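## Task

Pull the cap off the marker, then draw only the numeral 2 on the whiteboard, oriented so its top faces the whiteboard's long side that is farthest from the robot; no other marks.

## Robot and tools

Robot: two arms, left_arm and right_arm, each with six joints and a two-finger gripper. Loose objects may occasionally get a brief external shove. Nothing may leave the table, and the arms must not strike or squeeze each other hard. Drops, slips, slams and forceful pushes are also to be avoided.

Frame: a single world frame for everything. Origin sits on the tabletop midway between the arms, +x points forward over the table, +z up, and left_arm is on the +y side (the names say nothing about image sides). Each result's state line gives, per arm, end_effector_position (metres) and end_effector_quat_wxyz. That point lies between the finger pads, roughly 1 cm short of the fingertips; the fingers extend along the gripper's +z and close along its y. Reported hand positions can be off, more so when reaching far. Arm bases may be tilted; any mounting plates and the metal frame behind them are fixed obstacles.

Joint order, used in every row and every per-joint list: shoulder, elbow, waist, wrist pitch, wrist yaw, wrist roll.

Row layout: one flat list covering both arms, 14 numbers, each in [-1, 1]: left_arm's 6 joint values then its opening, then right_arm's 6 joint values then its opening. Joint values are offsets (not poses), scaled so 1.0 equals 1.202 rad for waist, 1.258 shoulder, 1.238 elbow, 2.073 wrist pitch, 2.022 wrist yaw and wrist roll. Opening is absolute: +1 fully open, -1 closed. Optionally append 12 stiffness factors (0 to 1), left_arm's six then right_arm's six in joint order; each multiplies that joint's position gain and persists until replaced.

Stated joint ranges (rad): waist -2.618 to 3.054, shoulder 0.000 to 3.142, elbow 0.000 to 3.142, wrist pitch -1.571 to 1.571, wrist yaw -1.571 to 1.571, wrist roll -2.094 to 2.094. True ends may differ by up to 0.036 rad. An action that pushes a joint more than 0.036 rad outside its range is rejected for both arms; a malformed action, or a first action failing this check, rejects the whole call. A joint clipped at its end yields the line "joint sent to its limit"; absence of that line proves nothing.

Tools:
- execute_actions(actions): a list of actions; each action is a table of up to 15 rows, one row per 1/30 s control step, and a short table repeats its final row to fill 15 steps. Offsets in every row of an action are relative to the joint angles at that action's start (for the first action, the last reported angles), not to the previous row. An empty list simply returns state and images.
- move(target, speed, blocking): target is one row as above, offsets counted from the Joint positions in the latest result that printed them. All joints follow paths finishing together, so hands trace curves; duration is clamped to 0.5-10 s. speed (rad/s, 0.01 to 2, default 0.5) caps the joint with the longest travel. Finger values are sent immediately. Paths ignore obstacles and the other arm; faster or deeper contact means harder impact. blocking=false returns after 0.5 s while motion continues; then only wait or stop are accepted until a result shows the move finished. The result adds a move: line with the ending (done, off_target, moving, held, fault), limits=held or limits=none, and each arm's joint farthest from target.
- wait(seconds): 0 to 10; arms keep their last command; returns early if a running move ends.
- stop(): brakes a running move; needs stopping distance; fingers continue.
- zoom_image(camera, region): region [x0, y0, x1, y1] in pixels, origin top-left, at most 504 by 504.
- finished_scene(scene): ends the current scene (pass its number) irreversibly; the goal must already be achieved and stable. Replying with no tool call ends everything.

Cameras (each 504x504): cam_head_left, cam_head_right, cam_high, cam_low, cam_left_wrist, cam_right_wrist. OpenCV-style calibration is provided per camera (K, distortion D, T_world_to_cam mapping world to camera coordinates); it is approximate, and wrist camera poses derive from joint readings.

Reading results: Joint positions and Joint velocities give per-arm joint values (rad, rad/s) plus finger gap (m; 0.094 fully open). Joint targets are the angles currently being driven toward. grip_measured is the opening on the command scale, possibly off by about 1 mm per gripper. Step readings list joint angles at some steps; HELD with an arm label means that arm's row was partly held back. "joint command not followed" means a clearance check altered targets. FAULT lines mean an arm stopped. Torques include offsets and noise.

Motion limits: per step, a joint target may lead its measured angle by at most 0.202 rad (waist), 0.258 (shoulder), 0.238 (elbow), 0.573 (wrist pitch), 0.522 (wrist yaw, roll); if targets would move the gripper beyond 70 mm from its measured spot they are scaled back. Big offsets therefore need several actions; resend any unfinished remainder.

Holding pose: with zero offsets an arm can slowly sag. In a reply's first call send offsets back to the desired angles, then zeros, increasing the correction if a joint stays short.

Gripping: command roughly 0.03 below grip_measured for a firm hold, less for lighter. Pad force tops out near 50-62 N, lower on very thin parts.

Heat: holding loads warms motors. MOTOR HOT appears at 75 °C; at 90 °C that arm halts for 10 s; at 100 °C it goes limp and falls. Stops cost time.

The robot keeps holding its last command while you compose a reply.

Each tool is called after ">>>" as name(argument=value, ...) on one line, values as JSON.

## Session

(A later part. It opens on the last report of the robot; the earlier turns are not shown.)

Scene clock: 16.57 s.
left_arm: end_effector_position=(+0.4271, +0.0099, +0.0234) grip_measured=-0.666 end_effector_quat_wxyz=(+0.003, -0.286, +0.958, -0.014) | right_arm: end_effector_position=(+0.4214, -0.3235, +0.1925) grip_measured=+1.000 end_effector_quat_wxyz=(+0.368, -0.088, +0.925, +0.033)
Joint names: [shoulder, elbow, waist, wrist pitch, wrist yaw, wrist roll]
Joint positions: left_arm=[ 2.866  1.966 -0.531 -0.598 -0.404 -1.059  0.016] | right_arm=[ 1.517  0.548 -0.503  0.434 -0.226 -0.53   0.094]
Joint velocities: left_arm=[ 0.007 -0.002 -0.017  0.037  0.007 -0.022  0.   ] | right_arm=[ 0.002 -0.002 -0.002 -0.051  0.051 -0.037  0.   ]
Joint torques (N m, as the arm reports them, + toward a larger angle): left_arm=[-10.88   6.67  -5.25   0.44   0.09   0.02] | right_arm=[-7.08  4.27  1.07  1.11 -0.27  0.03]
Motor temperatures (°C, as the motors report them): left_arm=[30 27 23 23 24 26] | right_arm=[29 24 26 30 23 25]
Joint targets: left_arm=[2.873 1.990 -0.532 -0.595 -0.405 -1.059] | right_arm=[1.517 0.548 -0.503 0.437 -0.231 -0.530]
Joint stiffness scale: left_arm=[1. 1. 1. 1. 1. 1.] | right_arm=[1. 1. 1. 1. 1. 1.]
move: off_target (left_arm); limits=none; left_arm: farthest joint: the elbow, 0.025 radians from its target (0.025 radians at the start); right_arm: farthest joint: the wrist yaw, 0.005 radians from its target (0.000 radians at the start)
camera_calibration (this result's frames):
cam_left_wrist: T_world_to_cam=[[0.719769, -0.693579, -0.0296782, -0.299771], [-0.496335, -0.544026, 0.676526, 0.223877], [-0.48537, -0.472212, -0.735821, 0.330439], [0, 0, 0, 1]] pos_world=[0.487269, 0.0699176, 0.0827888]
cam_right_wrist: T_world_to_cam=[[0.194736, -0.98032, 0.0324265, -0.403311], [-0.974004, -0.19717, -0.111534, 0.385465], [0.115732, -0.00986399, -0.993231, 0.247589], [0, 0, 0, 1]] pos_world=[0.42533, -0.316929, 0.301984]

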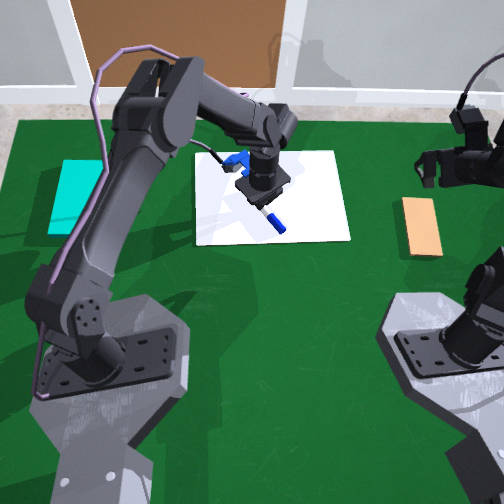

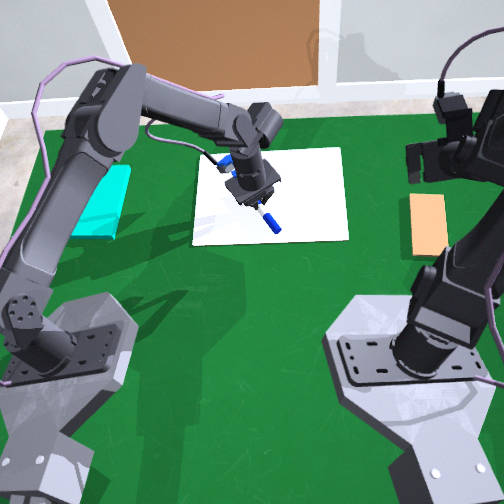

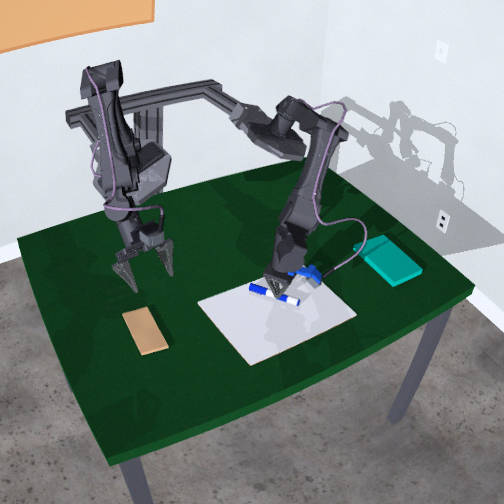

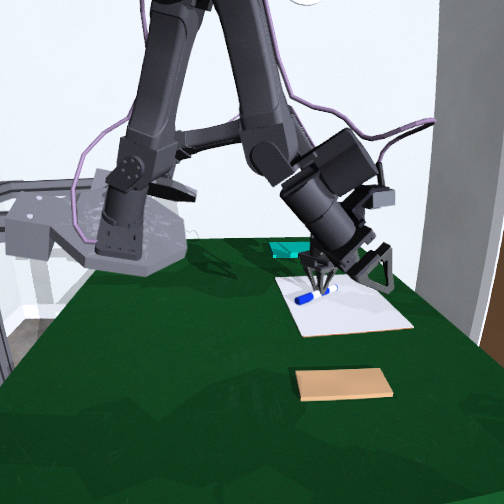

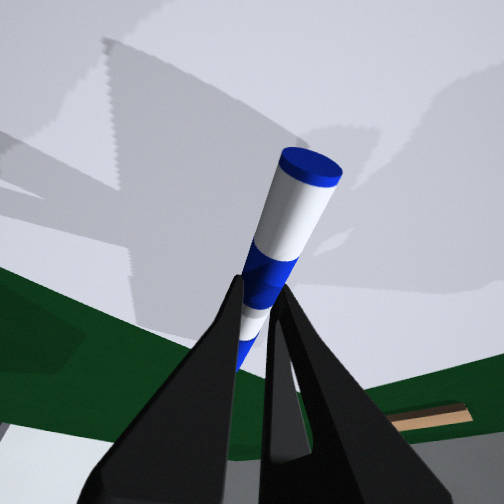

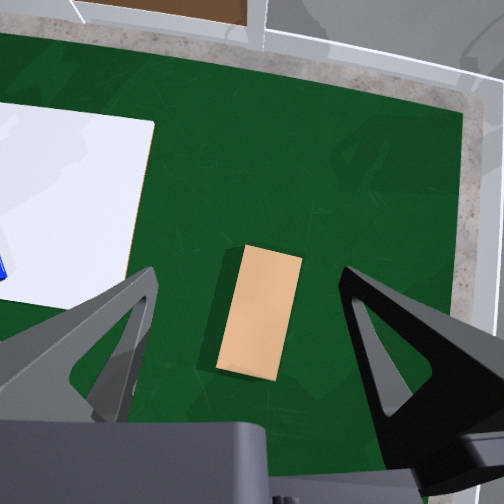

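>>> move(target=[0.004,0.02,0,0,0,0,0.1,0,0,0,0,0,0,1], speed=0.1)

>>> move(target=[-0.15,0.02,-0.03,-0.08,0,0,0.1,0,0,0,0,0,0,1], speed=0.5)

Scene clock: 17.53 s.
left_arm: end_effector_position=(+0.4272, +0.0099, +0.0234) grip_measured=+0.098 end_effector_quat_wxyz=(+0.003, -0.286, +0.958, -0.014) | right_arm: end_effector_position=(+0.4208, -0.3240, +0.1919) grip_measured=+1.000 end_effector_quat_wxyz=(+0.366, -0.088, +0.926, +0.031)
Joint names: [shoulder, elbow, waist, wrist pitch, wrist yaw, wrist roll]
Joint positions: left_arm=[ 2.866  1.966 -0.531 -0.598 -0.404 -1.059  0.052] | right_arm=[ 1.517  0.548 -0.503  0.431 -0.222 -0.53   0.094]
Joint velocities: left_arm=[ 0.002 -0.012 -0.022 -0.022 -0.022  0.007  0.   ] | right_arm=[-0.007 -0.002  0.002 -0.022  0.022 -0.022  0.   ]
Joint torques (N m, as the arm reports them, + toward a larger angle): left_arm=[-11.14   6.69  -5.1    0.37   0.09   0.03] | right_arm=[-7.07  4.24  1.02  1.1  -0.24  0.02]
Motor temperatures (°C, as the motors report them): left_arm=[31 27 23 23 24 26] | right_arm=[29 24 26 30 23 25]
Joint targets: left_arm=[2.871 1.990 -0.531 -0.598 -0.404 -1.059] | right_arm=[1.517 0.548 -0.503 0.434 -0.226 -0.530]
Joint stiffness scale: left_arm=[1. 1. 1. 1. 1. 1.] | right_arm=[1. 1. 1. 1. 1. 1.]
move: off_target (left_arm); limits=none; left_arm: farthest joint: the elbow, 0.025 radians from its target (0.025 radians at the start); right_arm: farthest joint: the wrist yaw, 0.004 radians from its target (0.000 radians at the start)
camera_calibration (this result's frames):
cam_left_wrist: T_world_to_cam=[[0.719886, -0.693472, -0.0293432, -0.299915], [-0.496458, -0.543992, 0.676462, 0.223946], [-0.48507, -0.472408, -0.735892, 0.330335], [0, 0, 0, 1]] pos_world=[0.487321, 0.0698954, 0.0827995]
cam_right_wrist: T_world_to_cam=[[0.192654, -0.980681, 0.0339034, -0.403186], [-0.974906, -0.195219, -0.106998, 0.384822], [0.111549, -0.0124391, -0.993681, 0.248008], [0, 0, 0, 1]] pos_world=[0.425176, -0.317188, 0.301285]

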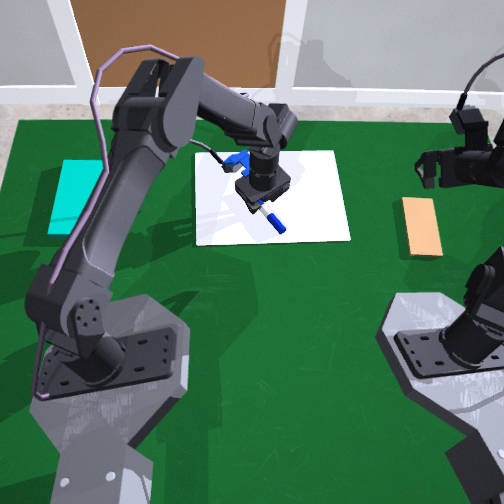

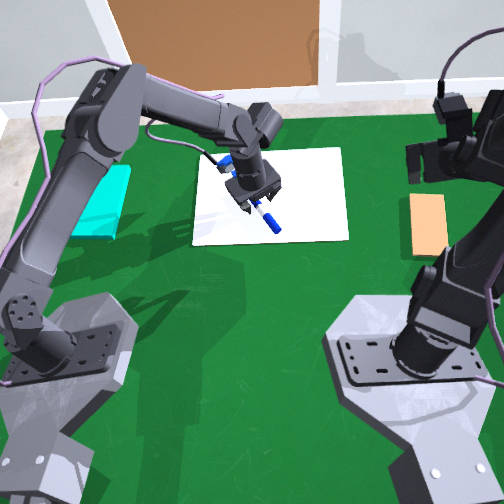

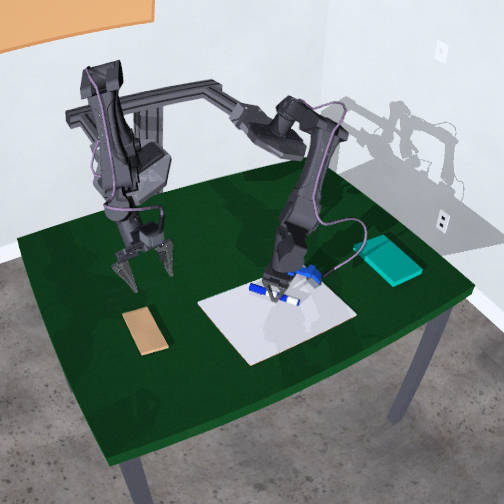

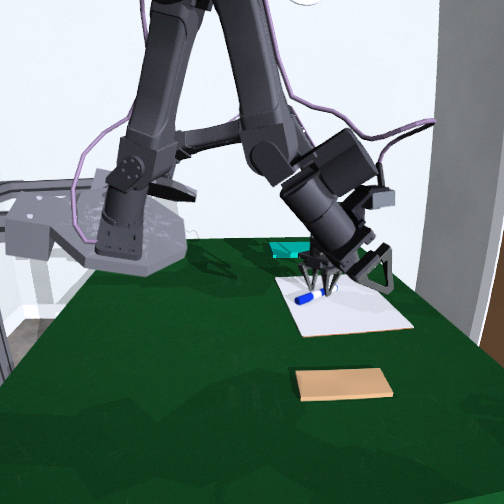

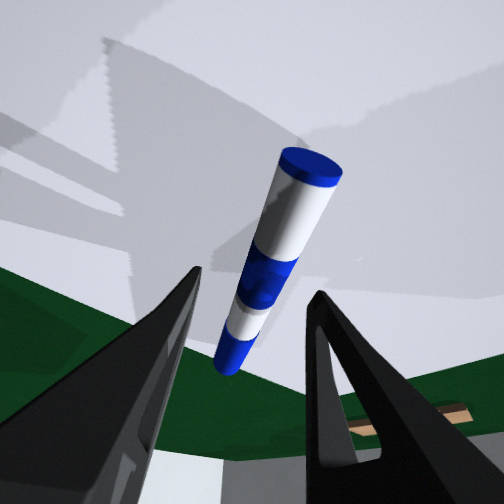

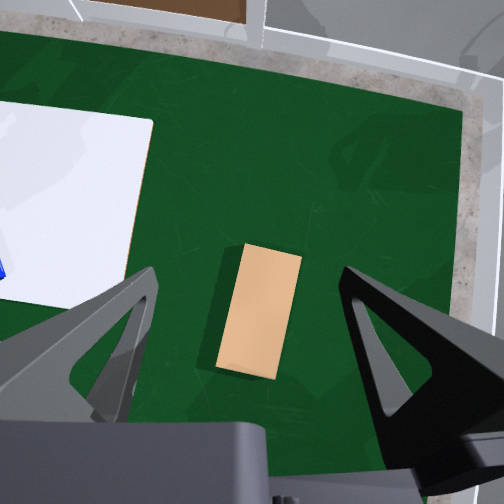

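Scene clock: 18.73 s.
left_arm: end_effector_position=(+0.4652, +0.0189, +0.1142) grip_measured=+0.098 end_effector_quat_wxyz=(+0.025, -0.286, +0.957, -0.038) | right_arm: end_effector_position=(+0.4202, -0.3245, +0.1912) grip_measured=+1.000 end_effector_quat_wxyz=(+0.364, -0.087, +0.927, +0.030)
Joint names: [shoulder, elbow, waist, wrist pitch, wrist yaw, wrist roll]
Joint positions: left_arm=[ 2.67   1.983 -0.556 -0.75  -0.403 -1.059  0.052] | right_arm=[ 1.517  0.548 -0.503  0.429 -0.217 -0.53   0.094]
Joint velocities: left_arm=[ 0.002 -0.012 -0.002  0.066 -0.037 -0.051  0.001] | right_arm=[ 0.002 -0.022  0.002 -0.037  0.081 -0.037  0.   ]
Joint torques (N m, as the arm reports them, + toward a larger angle): left_arm=[-11.15   6.2   -6.11   0.35   0.07   0.04] | right_arm=[-7.06  4.26  1.02  1.1  -0.26  0.02]
Motor temperatures (°C, as the motors report them): left_arm=[31 27 23 23 24 26] | right_arm=[29 24 26 30 23 25]
Joint targets: left_arm=[2.677 1.991 -0.567 -0.764 -0.404 -1.059] | right_arm=[1.517 0.548 -0.503 0.431 -0.222 -0.530]
Joint stiffness scale: left_arm=[1. 1. 1. 1. 1. 1.] | right_arm=[1. 1. 1. 1. 1. 1.]
move: done; limits=none; left_arm: farthest joint: the wrist pitch, 0.014 radians from its target (0.166 radians at the start); right_arm: farthest joint: the wrist yaw, 0.005 radians from its target (0.000 radians at the start)
camera_calibration (this result's frames):
cam_left_wrist: T_world_to_cam=[[0.720464, -0.692647, 0.0342256, -0.325957], [-0.533363, -0.521888, 0.665701, 0.204291], [-0.443234, -0.497868, -0.745434, 0.401908], [0, 0, 0, 1]] pos_world=[0.52194, 0.0809411, 0.174756]
cam_right_wrist: T_world_to_cam=[[0.190588, -0.981032, 0.035397, -0.403068], [-0.975782, -0.193265, -0.10246, 0.384172], [0.107357, -0.0150121, -0.994107, 0.248421], [0, 0, 0, 1]] pos_world=[0.425018, -0.317446, 0.300587]

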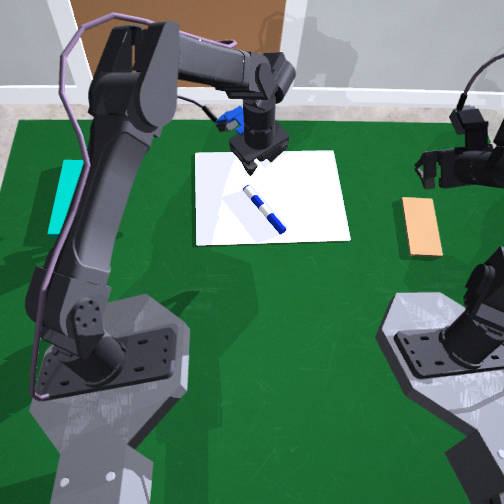

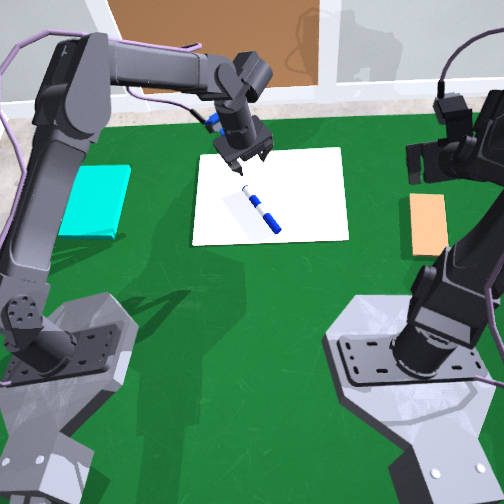

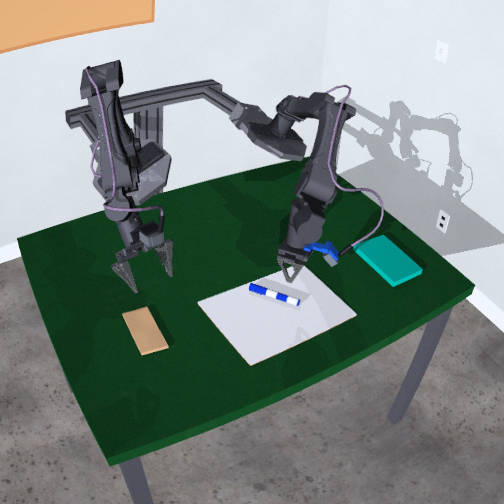

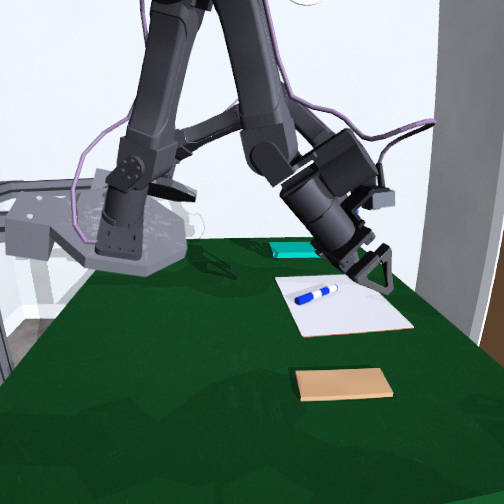

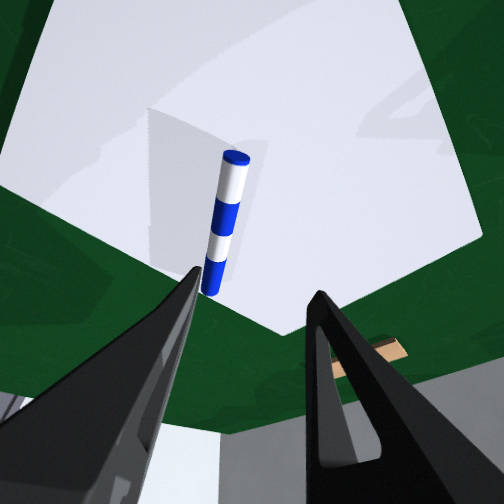

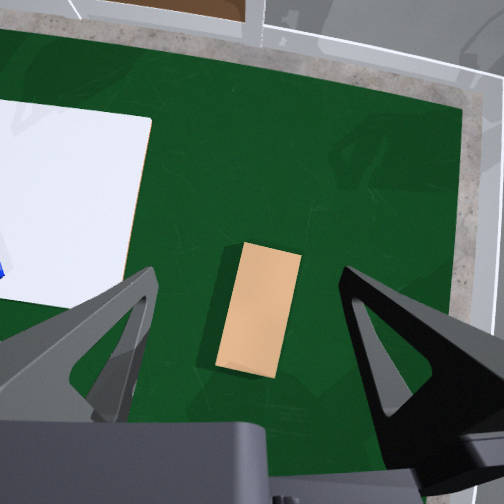

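>>> move(target=[-0.2,-0.1,0.45,0,0,0.58,0.1,0.754,0.826,0.745,-0.479,0.301,0.262,0.2], speed=0.7)

Scene clock: 21.93 s.
left_arm: end_effector_position=(+0.5124, +0.3113, +0.0907) grip_measured=+0.099 end_effector_quat_wxyz=(-0.001, +0.017, +0.999, +0.032) | right_arm: end_effector_position=(+0.3828, -0.0080, +0.0814) grip_measured=+0.203 end_effector_quat_wxyz=(-0.017, -0.277, +0.961, +0.007)
Joint names: [shoulder, elbow, waist, wrist pitch, wrist yaw, wrist roll]
Joint positions: left_arm=[ 2.434  1.877 -0.003 -0.75  -0.401  0.107  0.052] | right_arm=[ 2.466  1.536  0.387 -0.561  0.385 -0.007  0.056]
Joint velocities: left_arm=[ 0.002  0.017  0.012  0.022 -0.037  0.066 -0.001] | right_arm=[-0.012 -0.007 -0.022 -0.022  0.066  0.022  0.   ]
Joint torques (N m, as the arm reports them, + toward a larger angle): left_arm=[-12.74   4.49  -4.78   0.34   0.01   0.07] | right_arm=[-11.69   7.27   5.37  -0.02   0.09   0.1 ]
Motor temperatures (°C, as the motors report them): left_arm=[32 27 24 23 24 26] | right_arm=[29 24 26 30 23 25]
Joint targets: left_arm=[2.419 1.859 -0.015 -0.750 -0.402 0.114] | right_arm=[2.465 1.571 0.392 -0.564 0.392 0.000]
Joint stiffness scale: left_arm=[1. 1. 1. 1. 1. 1.] | right_arm=[1. 1. 1. 1. 1. 1.]
move: off_target (right_arm); limits=none; left_arm: farthest joint: the elbow, 0.018 radians from its target (0.123 radians at the start); right_arm: farthest joint: the elbow, 0.034 radians from its target (1.022 radians at the start)
camera_calibration (this result's frames):
cam_left_wrist: T_world_to_cam=[[0.188898, -0.974688, -0.119583, 0.217522], [-0.720485, -0.220306, 0.657546, 0.400447], [-0.667248, -0.0380519, -0.743863, 0.52246], [0, 0, 0, 1]] pos_world=[0.596036, 0.320117, 0.151338]
cam_right_wrist: T_world_to_cam=[[0.553114, -0.833058, -0.00897735, -0.215514], [-0.648349, -0.437192, 0.623303, 0.211253], [-0.523172, -0.338937, -0.781929, 0.369486], [0, 0, 0, 1]] pos_world=[0.449474, 0.0380548, 0.155302]

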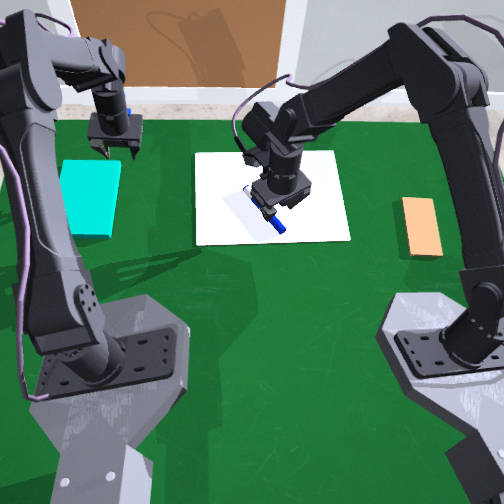

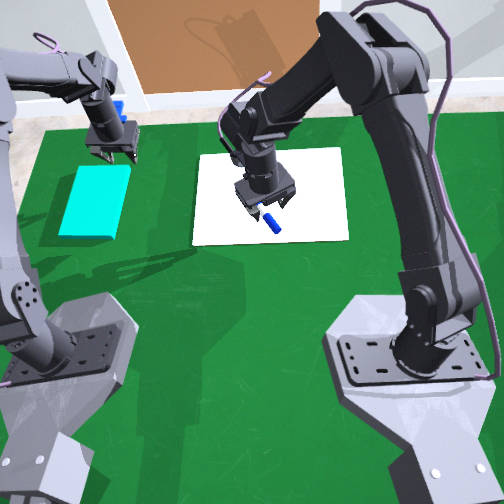

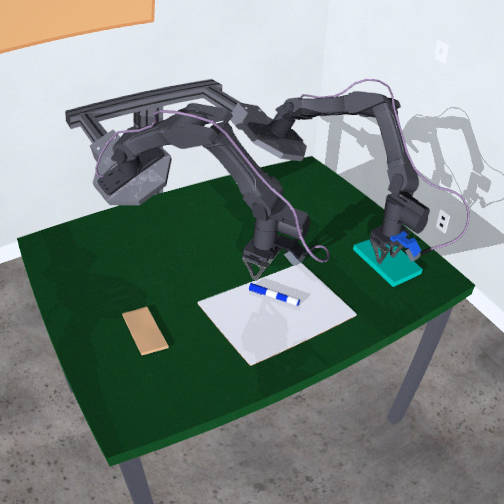

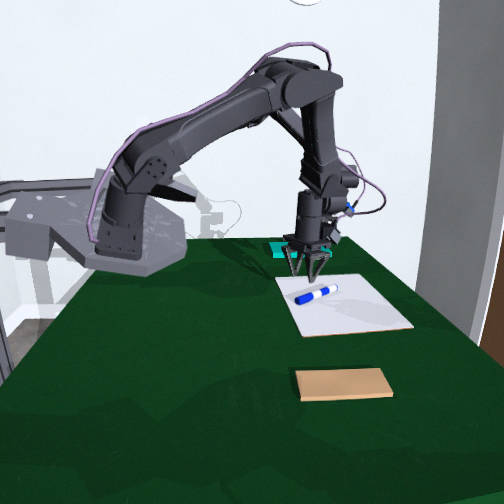

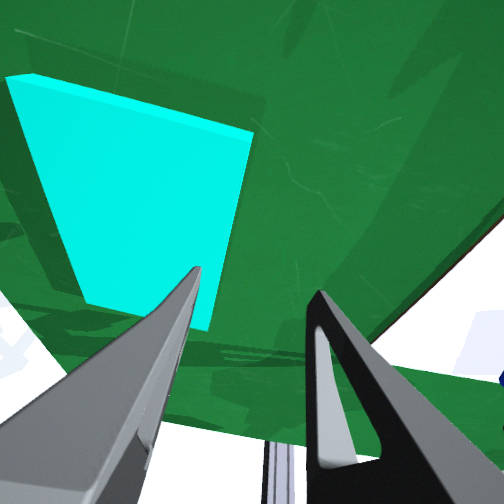

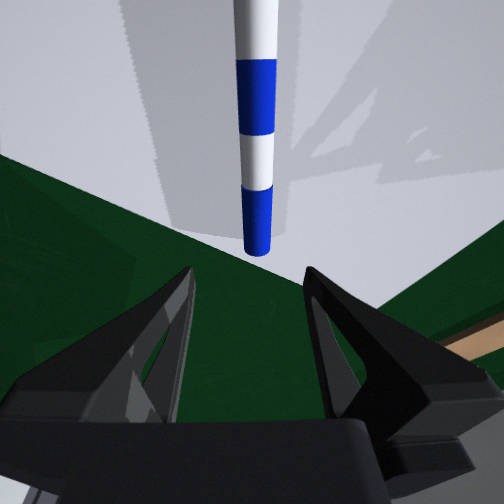

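>>> move(target=[-0.012,-0.015,-0.01,0,0,0,0.1,0.138,0.068,-0.054,0.056,0,0,0.0], speed=0.3)

Scene clock: 23.37 s.
left_arm: end_effector_position=(+0.5124, +0.3113, +0.0907) grip_measured=+0.099 end_effector_quat_wxyz=(-0.001, +0.017, +0.999, +0.032) | right_arm: end_effector_position=(+0.3782, -0.0165, +0.0227) grip_measured=+0.002 end_effector_quat_wxyz=(-0.035, -0.252, +0.967, -0.001)
Joint names: [shoulder, elbow, waist, wrist pitch, wrist yaw, wrist roll]
Joint positions: left_arm=[ 2.434  1.877 -0.003 -0.75  -0.401  0.108  0.052] | right_arm=[ 2.621  1.593  0.324 -0.478  0.386 -0.006  0.047]
Joint velocities: left_arm=[ 0.002  0.002 -0.002  0.007  0.022  0.066  0.   ] | right_arm=[-0.002 -0.012  0.012  0.051  0.007 -0.022  0.   ]
Joint torques (N m, as the arm reports them, + toward a larger angle): left_arm=[-12.68   4.24  -4.76   0.33   0.01   0.02] | right_arm=[-10.12   6.05   4.69   0.31  -0.03   0.01]
Motor temperatures (°C, as the motors report them): left_arm=[33 27 24 23 24 26] | right_arm=[29 24 26 30 23 25]
Joint targets: left_arm=[2.419 1.858 -0.015 -0.750 -0.401 0.107] | right_arm=[2.640 1.620 0.322 -0.445 0.385 -0.006]
Joint stiffness scale: left_arm=[1. 1. 1. 1. 1. 1.] | right_arm=[1. 1. 1. 1. 1. 1.]
move: off_target (right_arm); limits=none; left_arm: farthest joint: the elbow, 0.018 radians from its target (0.018 radians at the start); right_arm: farthest joint: the wrist pitch, 0.033 radians from its target (0.116 radians at the start)
camera_calibration (this result's frames):
cam_left_wrist: T_world_to_cam=[[0.188524, -0.97476, -0.119587, 0.217736], [-0.720552, -0.220031, 0.657564, 0.400394], [-0.66728, -0.0377982, -0.743847, 0.522396], [0, 0, 0, 1]] pos_world=[0.596041, 0.320085, 0.151336]
cam_right_wrist: T_world_to_cam=[[0.509, -0.860762, -0.00279187, -0.204437], [-0.650342, -0.386691, 0.653854, 0.242024], [-0.563892, -0.330996, -0.756615, 0.333321], [0, 0, 0, 1]] pos_world=[0.449414, 0.0279449, 0.0933764]

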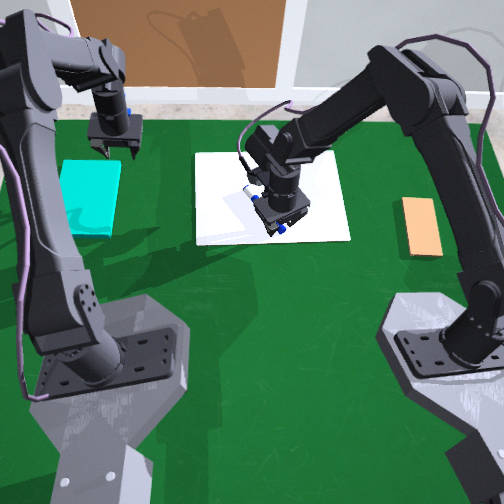

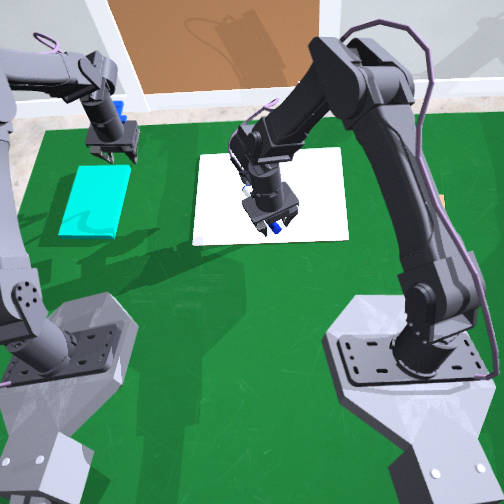

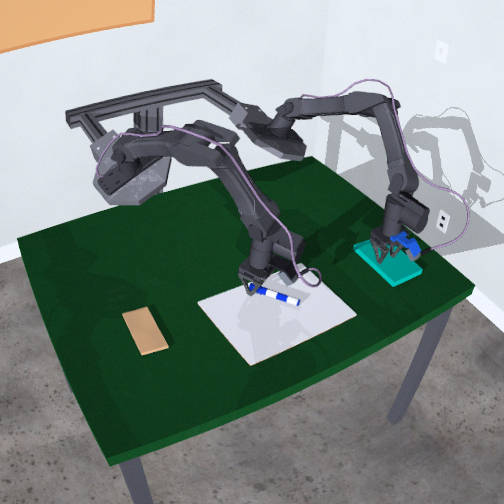

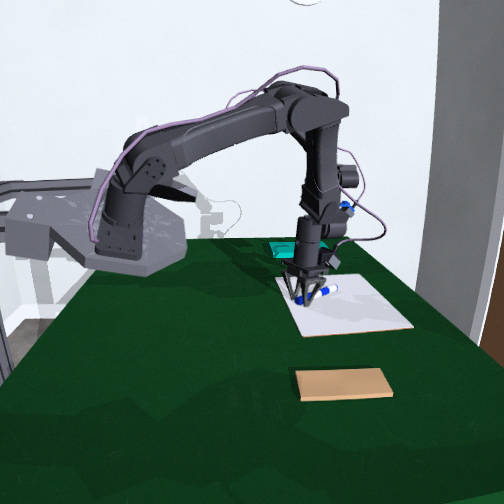

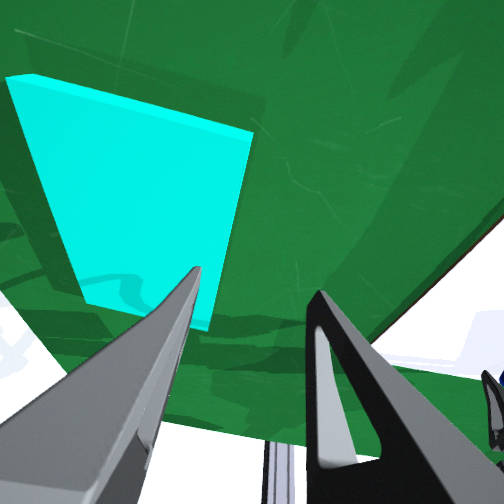

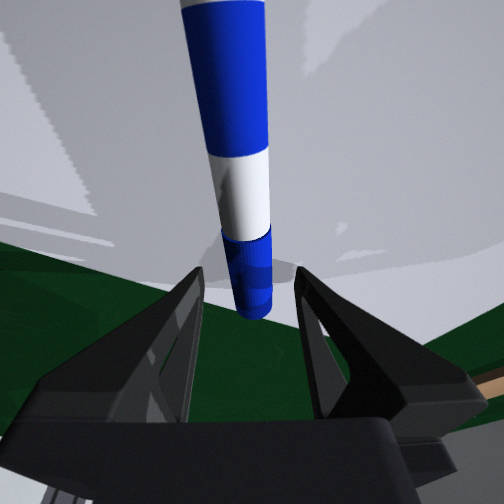

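>>> execute_actions(actions=[])

Scene clock: 25.00 s.
left_arm: end_effector_position=(+0.5124, +0.3113, +0.0907) grip_measured=+0.099 end_effector_quat_wxyz=(-0.001, +0.017, +0.999, +0.032) | right_arm: end_effector_position=(+0.3782, -0.0165, +0.0227) grip_measured=+0.002 end_effector_quat_wxyz=(-0.035, -0.252, +0.967, -0.001)
Joint names: [shoulder, elbow, waist, wrist pitch, wrist yaw, wrist roll]
Joint positions: left_arm=[ 2.434  1.877 -0.003 -0.75  -0.401  0.108  0.052] | right_arm=[ 2.621  1.593  0.324 -0.478  0.386 -0.006  0.047]
Joint velocities: left_arm=[ 0.012 -0.012 -0.017 -0.007  0.051 -0.007 -0.001] | right_arm=[-0.012 -0.012  0.002 -0.095 -0.066  0.022 -0.001]
Joint torques (N m, as the arm reports them, + toward a larger angle): left_arm=[-12.67   4.24  -4.77   0.33   0.03   0.03] | right_arm=[-10.14   6.05   4.7    0.29  -0.01   0.02]
Motor temperatures (°C, as the motors report them): left_arm=[33 27 24 23 24 26] | right_arm=[30 24 26 30 23 25]
Joint targets: left_arm=[2.419 1.858 -0.015 -0.750 -0.401 0.107] | right_arm=[2.640 1.620 0.322 -0.445 0.385 -0.006]
Joint stiffness scale: left_arm=[1. 1. 1. 1. 1. 1.] | right_arm=[1. 1. 1. 1. 1. 1.]
camera_calibration (this result's frames):
cam_left_wrist: T_world_to_cam=[[0.188524, -0.97476, -0.119587, 0.217736], [-0.720552, -0.220031, 0.657564, 0.400394], [-0.66728, -0.0377982, -0.743847, 0.522396], [0, 0, 0, 1]] pos_world=[0.596041, 0.320085, 0.151336]
cam_right_wrist: T_world_to_cam=[[0.509, -0.860762, -0.00279187, -0.204437], [-0.650342, -0.386691, 0.653854, 0.242024], [-0.563892, -0.330996, -0.756615, 0.333321], [0, 0, 0, 1]] pos_world=[0.449414, 0.0279449, 0.0933764]

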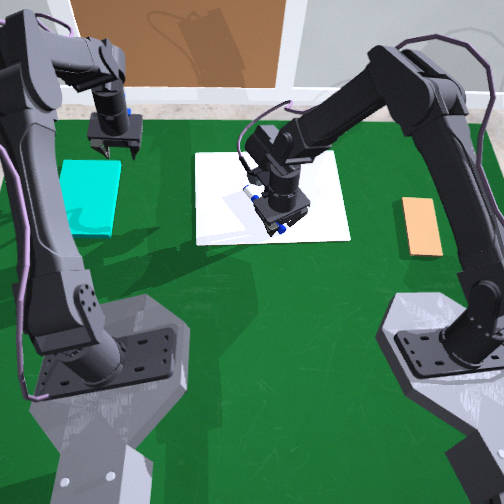

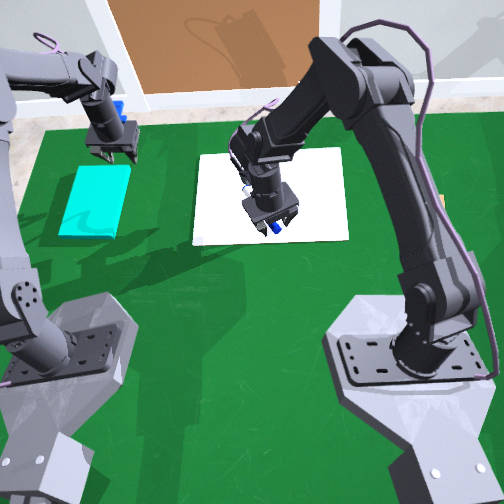

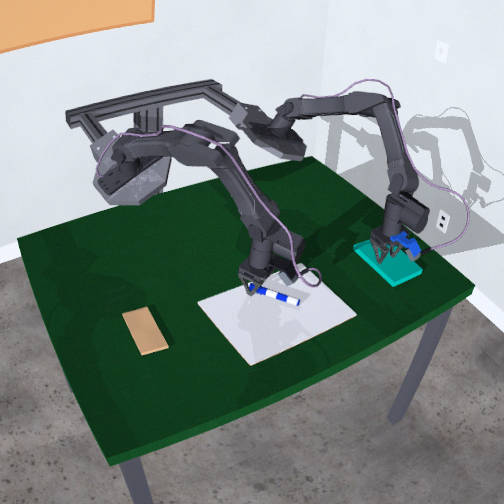

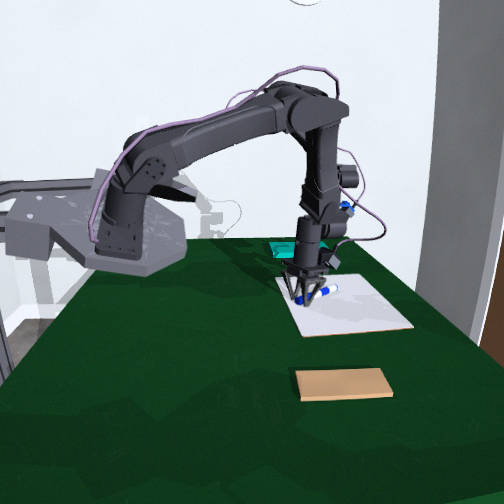

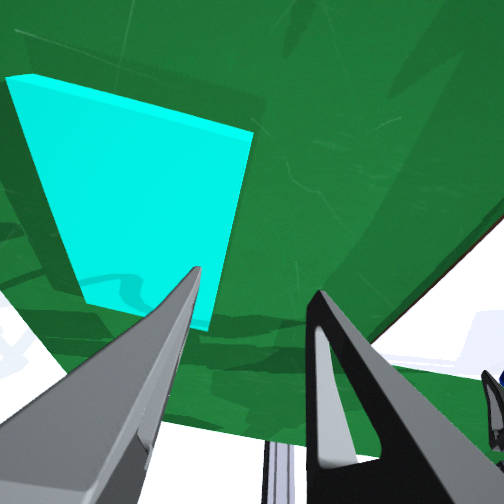

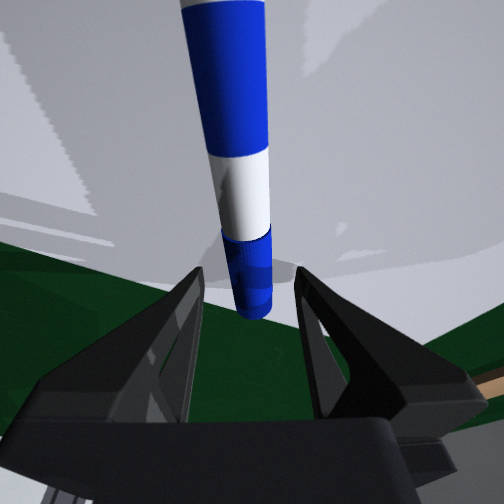

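>>> execute_actions(actions=[[[-0.012,-0.015,-0.01,0,0,0,0.1,0,0,0,0,0,0,-0.4]],[[0,0,0,0,0,0,0.1,0,0,0,0,0,0,-0.72]],[[0,0,0,0,0,0,0.1,0,0,0,0,0,0,-0.72]]])

Scene clock: 26.67 s.
left_arm: end_effector_position=(+0.5124, +0.3113, +0.0907) grip_measured=+0.099 end_effector_quat_wxyz=(-0.001, +0.017, +0.999, +0.032) | right_arm: end_effector_position=(+0.3781, -0.0168, +0.0228) grip_measured=-0.616 end_effector_quat_wxyz=(-0.035, -0.252, +0.967, -0.002)
Joint names: [shoulder, elbow, waist, wrist pitch, wrist yaw, wrist roll]
Joint positions: left_arm=[ 2.434  1.877 -0.003 -0.75  -0.401  0.108  0.052] | right_arm=[ 2.621  1.593  0.324 -0.479  0.387 -0.006  0.018]
Joint velocities: left_arm=[ 0.007 -0.002 -0.002 -0.007  0.022 -0.022  0.   ] | right_arm=[-0.012  0.027  0.002 -0.007  0.037 -0.022  0.001]
Joint torques (N m, as the arm reports them, + toward a larger angle): left_arm=[-11.6    5.46  -3.88   0.34   0.02   0.02] | right_arm=[-11.74   3.81   4.84  -0.03  -0.01   0.02]
Motor temperatures (°C, as the motors report them): left_arm=[33 27 24 23 24 26] | right_arm=[30 24 27 30 23 25]
Joint targets: left_arm=[2.434 1.877 -0.003 -0.750 -0.401 0.108] | right_arm=[2.621 1.593 0.324 -0.479 0.387 -0.006]
Joint stiffness scale: left_arm=[1. 1. 1. 1. 1. 1.] | right_arm=[1. 1. 1. 1. 1. 1.]
Step readings (joint positions; steps 1 to 15: 1st action; 16 to 30: 2nd action; 31 to 45: 3rd action):
0: left_arm=[2.434 1.877 -0.003 -0.750 -0.401 0.108] | right_arm=[2.621 1.593 0.324 -0.478 0.386 -0.006]
1: left_arm=[2.434 1.877 -0.003 -0.750 -0.401 0.108] | right_arm=[2.621 1.593 0.324 -0.478 0.387 -0.006]
2: left_arm=[2.434 1.877 -0.003 -0.750 -0.401 0.108] | right_arm=[2.621 1.593 0.324 -0.478 0.387 -0.006]
4: left_arm=[2.434 1.877 -0.003 -0.750 -0.401 0.108] | right_arm=[2.621 1.593 0.324 -0.478 0.387 -0.006]
8: left_arm=[2.434 1.877 -0.003 -0.750 -0.401 0.108] | right_arm=[2.621 1.593 0.324 -0.478 0.387 -0.006]
15: left_arm=[2.434 1.877 -0.003 -0.750 -0.401 0.108] | right_arm=[2.621 1.593 0.324 -0.478 0.387 -0.006]
16: left_arm=[2.434 1.877 -0.003 -0.750 -0.401 0.108] | right_arm=[2.621 1.593 0.324 -0.478 0.387 -0.006]
17: left_arm=[2.434 1.877 -0.003 -0.750 -0.401 0.108] | right_arm=[2.621 1.593 0.324 -0.478 0.387 -0.006]
19: left_arm=[2.434 1.877 -0.003 -0.750 -0.401 0.108] | right_arm=[2.621 1.593 0.324 -0.479 0.387 -0.006]
23: left_arm=[2.434 1.877 -0.003 -0.750 -0.401 0.108] | right_arm=[2.621 1.593 0.324 -0.479 0.387 -0.006]
30: left_arm=[2.434 1.877 -0.003 -0.750 -0.401 0.108] | right_arm=[2.621 1.593 0.324 -0.479 0.387 -0.006]
31: left_arm=[2.434 1.877 -0.003 -0.750 -0.401 0.108] | right_arm=[2.621 1.593 0.324 -0.479 0.387 -0.006]
32: left_arm=[2.434 1.877 -0.003 -0.750 -0.401 0.108] | right_arm=[2.621 1.593 0.324 -0.479 0.387 -0.006]
34: left_arm=[2.434 1.877 -0.003 -0.750 -0.401 0.108] | right_arm=[2.621 1.593 0.324 -0.479 0.387 -0.006]
38: left_arm=[2.434 1.877 -0.003 -0.750 -0.401 0.108] | right_arm=[2.621 1.593 0.324 -0.479 0.387 -0.006]
45: Joint positions above
camera_calibration (this result's frames):
cam_left_wrist: T_world_to_cam=[[0.188524, -0.97476, -0.119587, 0.217736], [-0.720552, -0.220031, 0.657564, 0.400394], [-0.66728, -0.0377982, -0.743847, 0.522396], [0, 0, 0, 1]] pos_world=[0.596041, 0.320085, 0.151336]
cam_right_wrist: T_world_to_cam=[[0.509345, -0.860562, -0.00131143, -0.204864], [-0.650259, -0.38587, 0.654421, 0.241846], [-0.563676, -0.332473, -0.756129, 0.333087], [0, 0, 0, 1]] pos_world=[0.449363, 0.0277654, 0.0933189]

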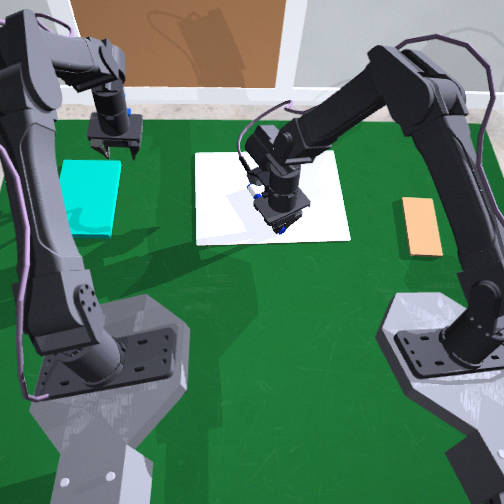

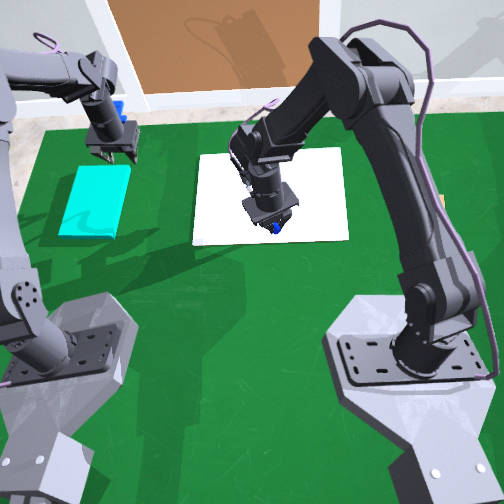

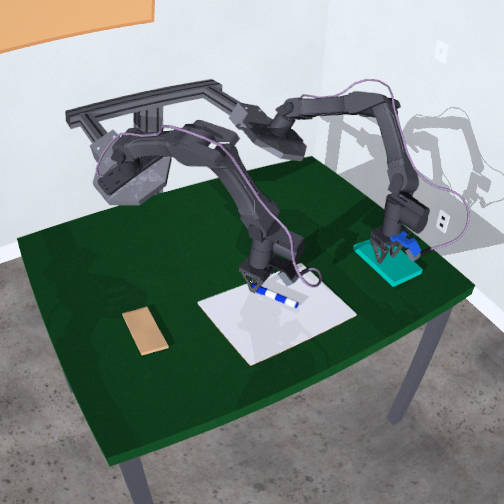

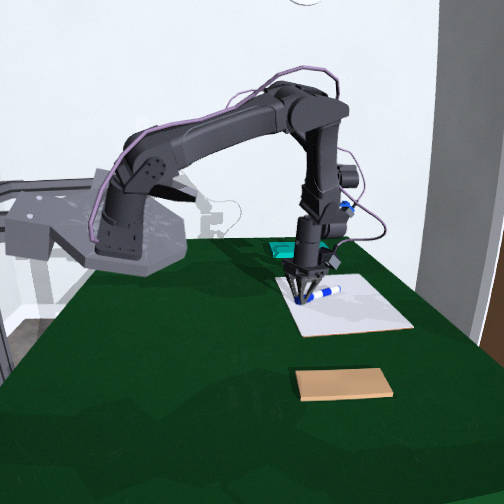

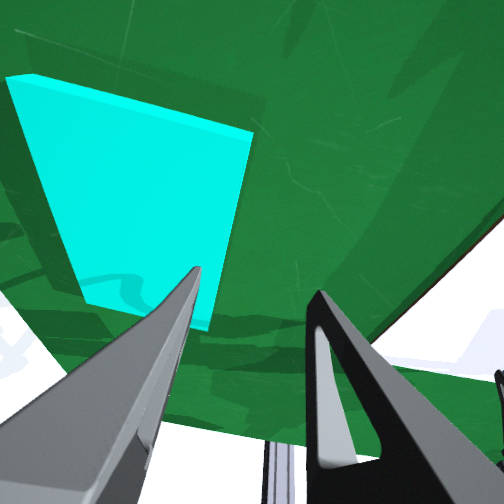

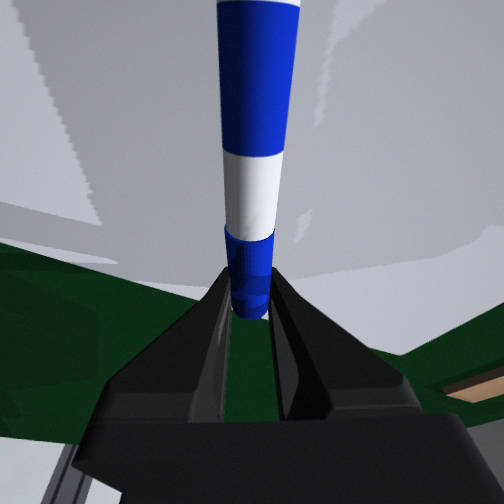

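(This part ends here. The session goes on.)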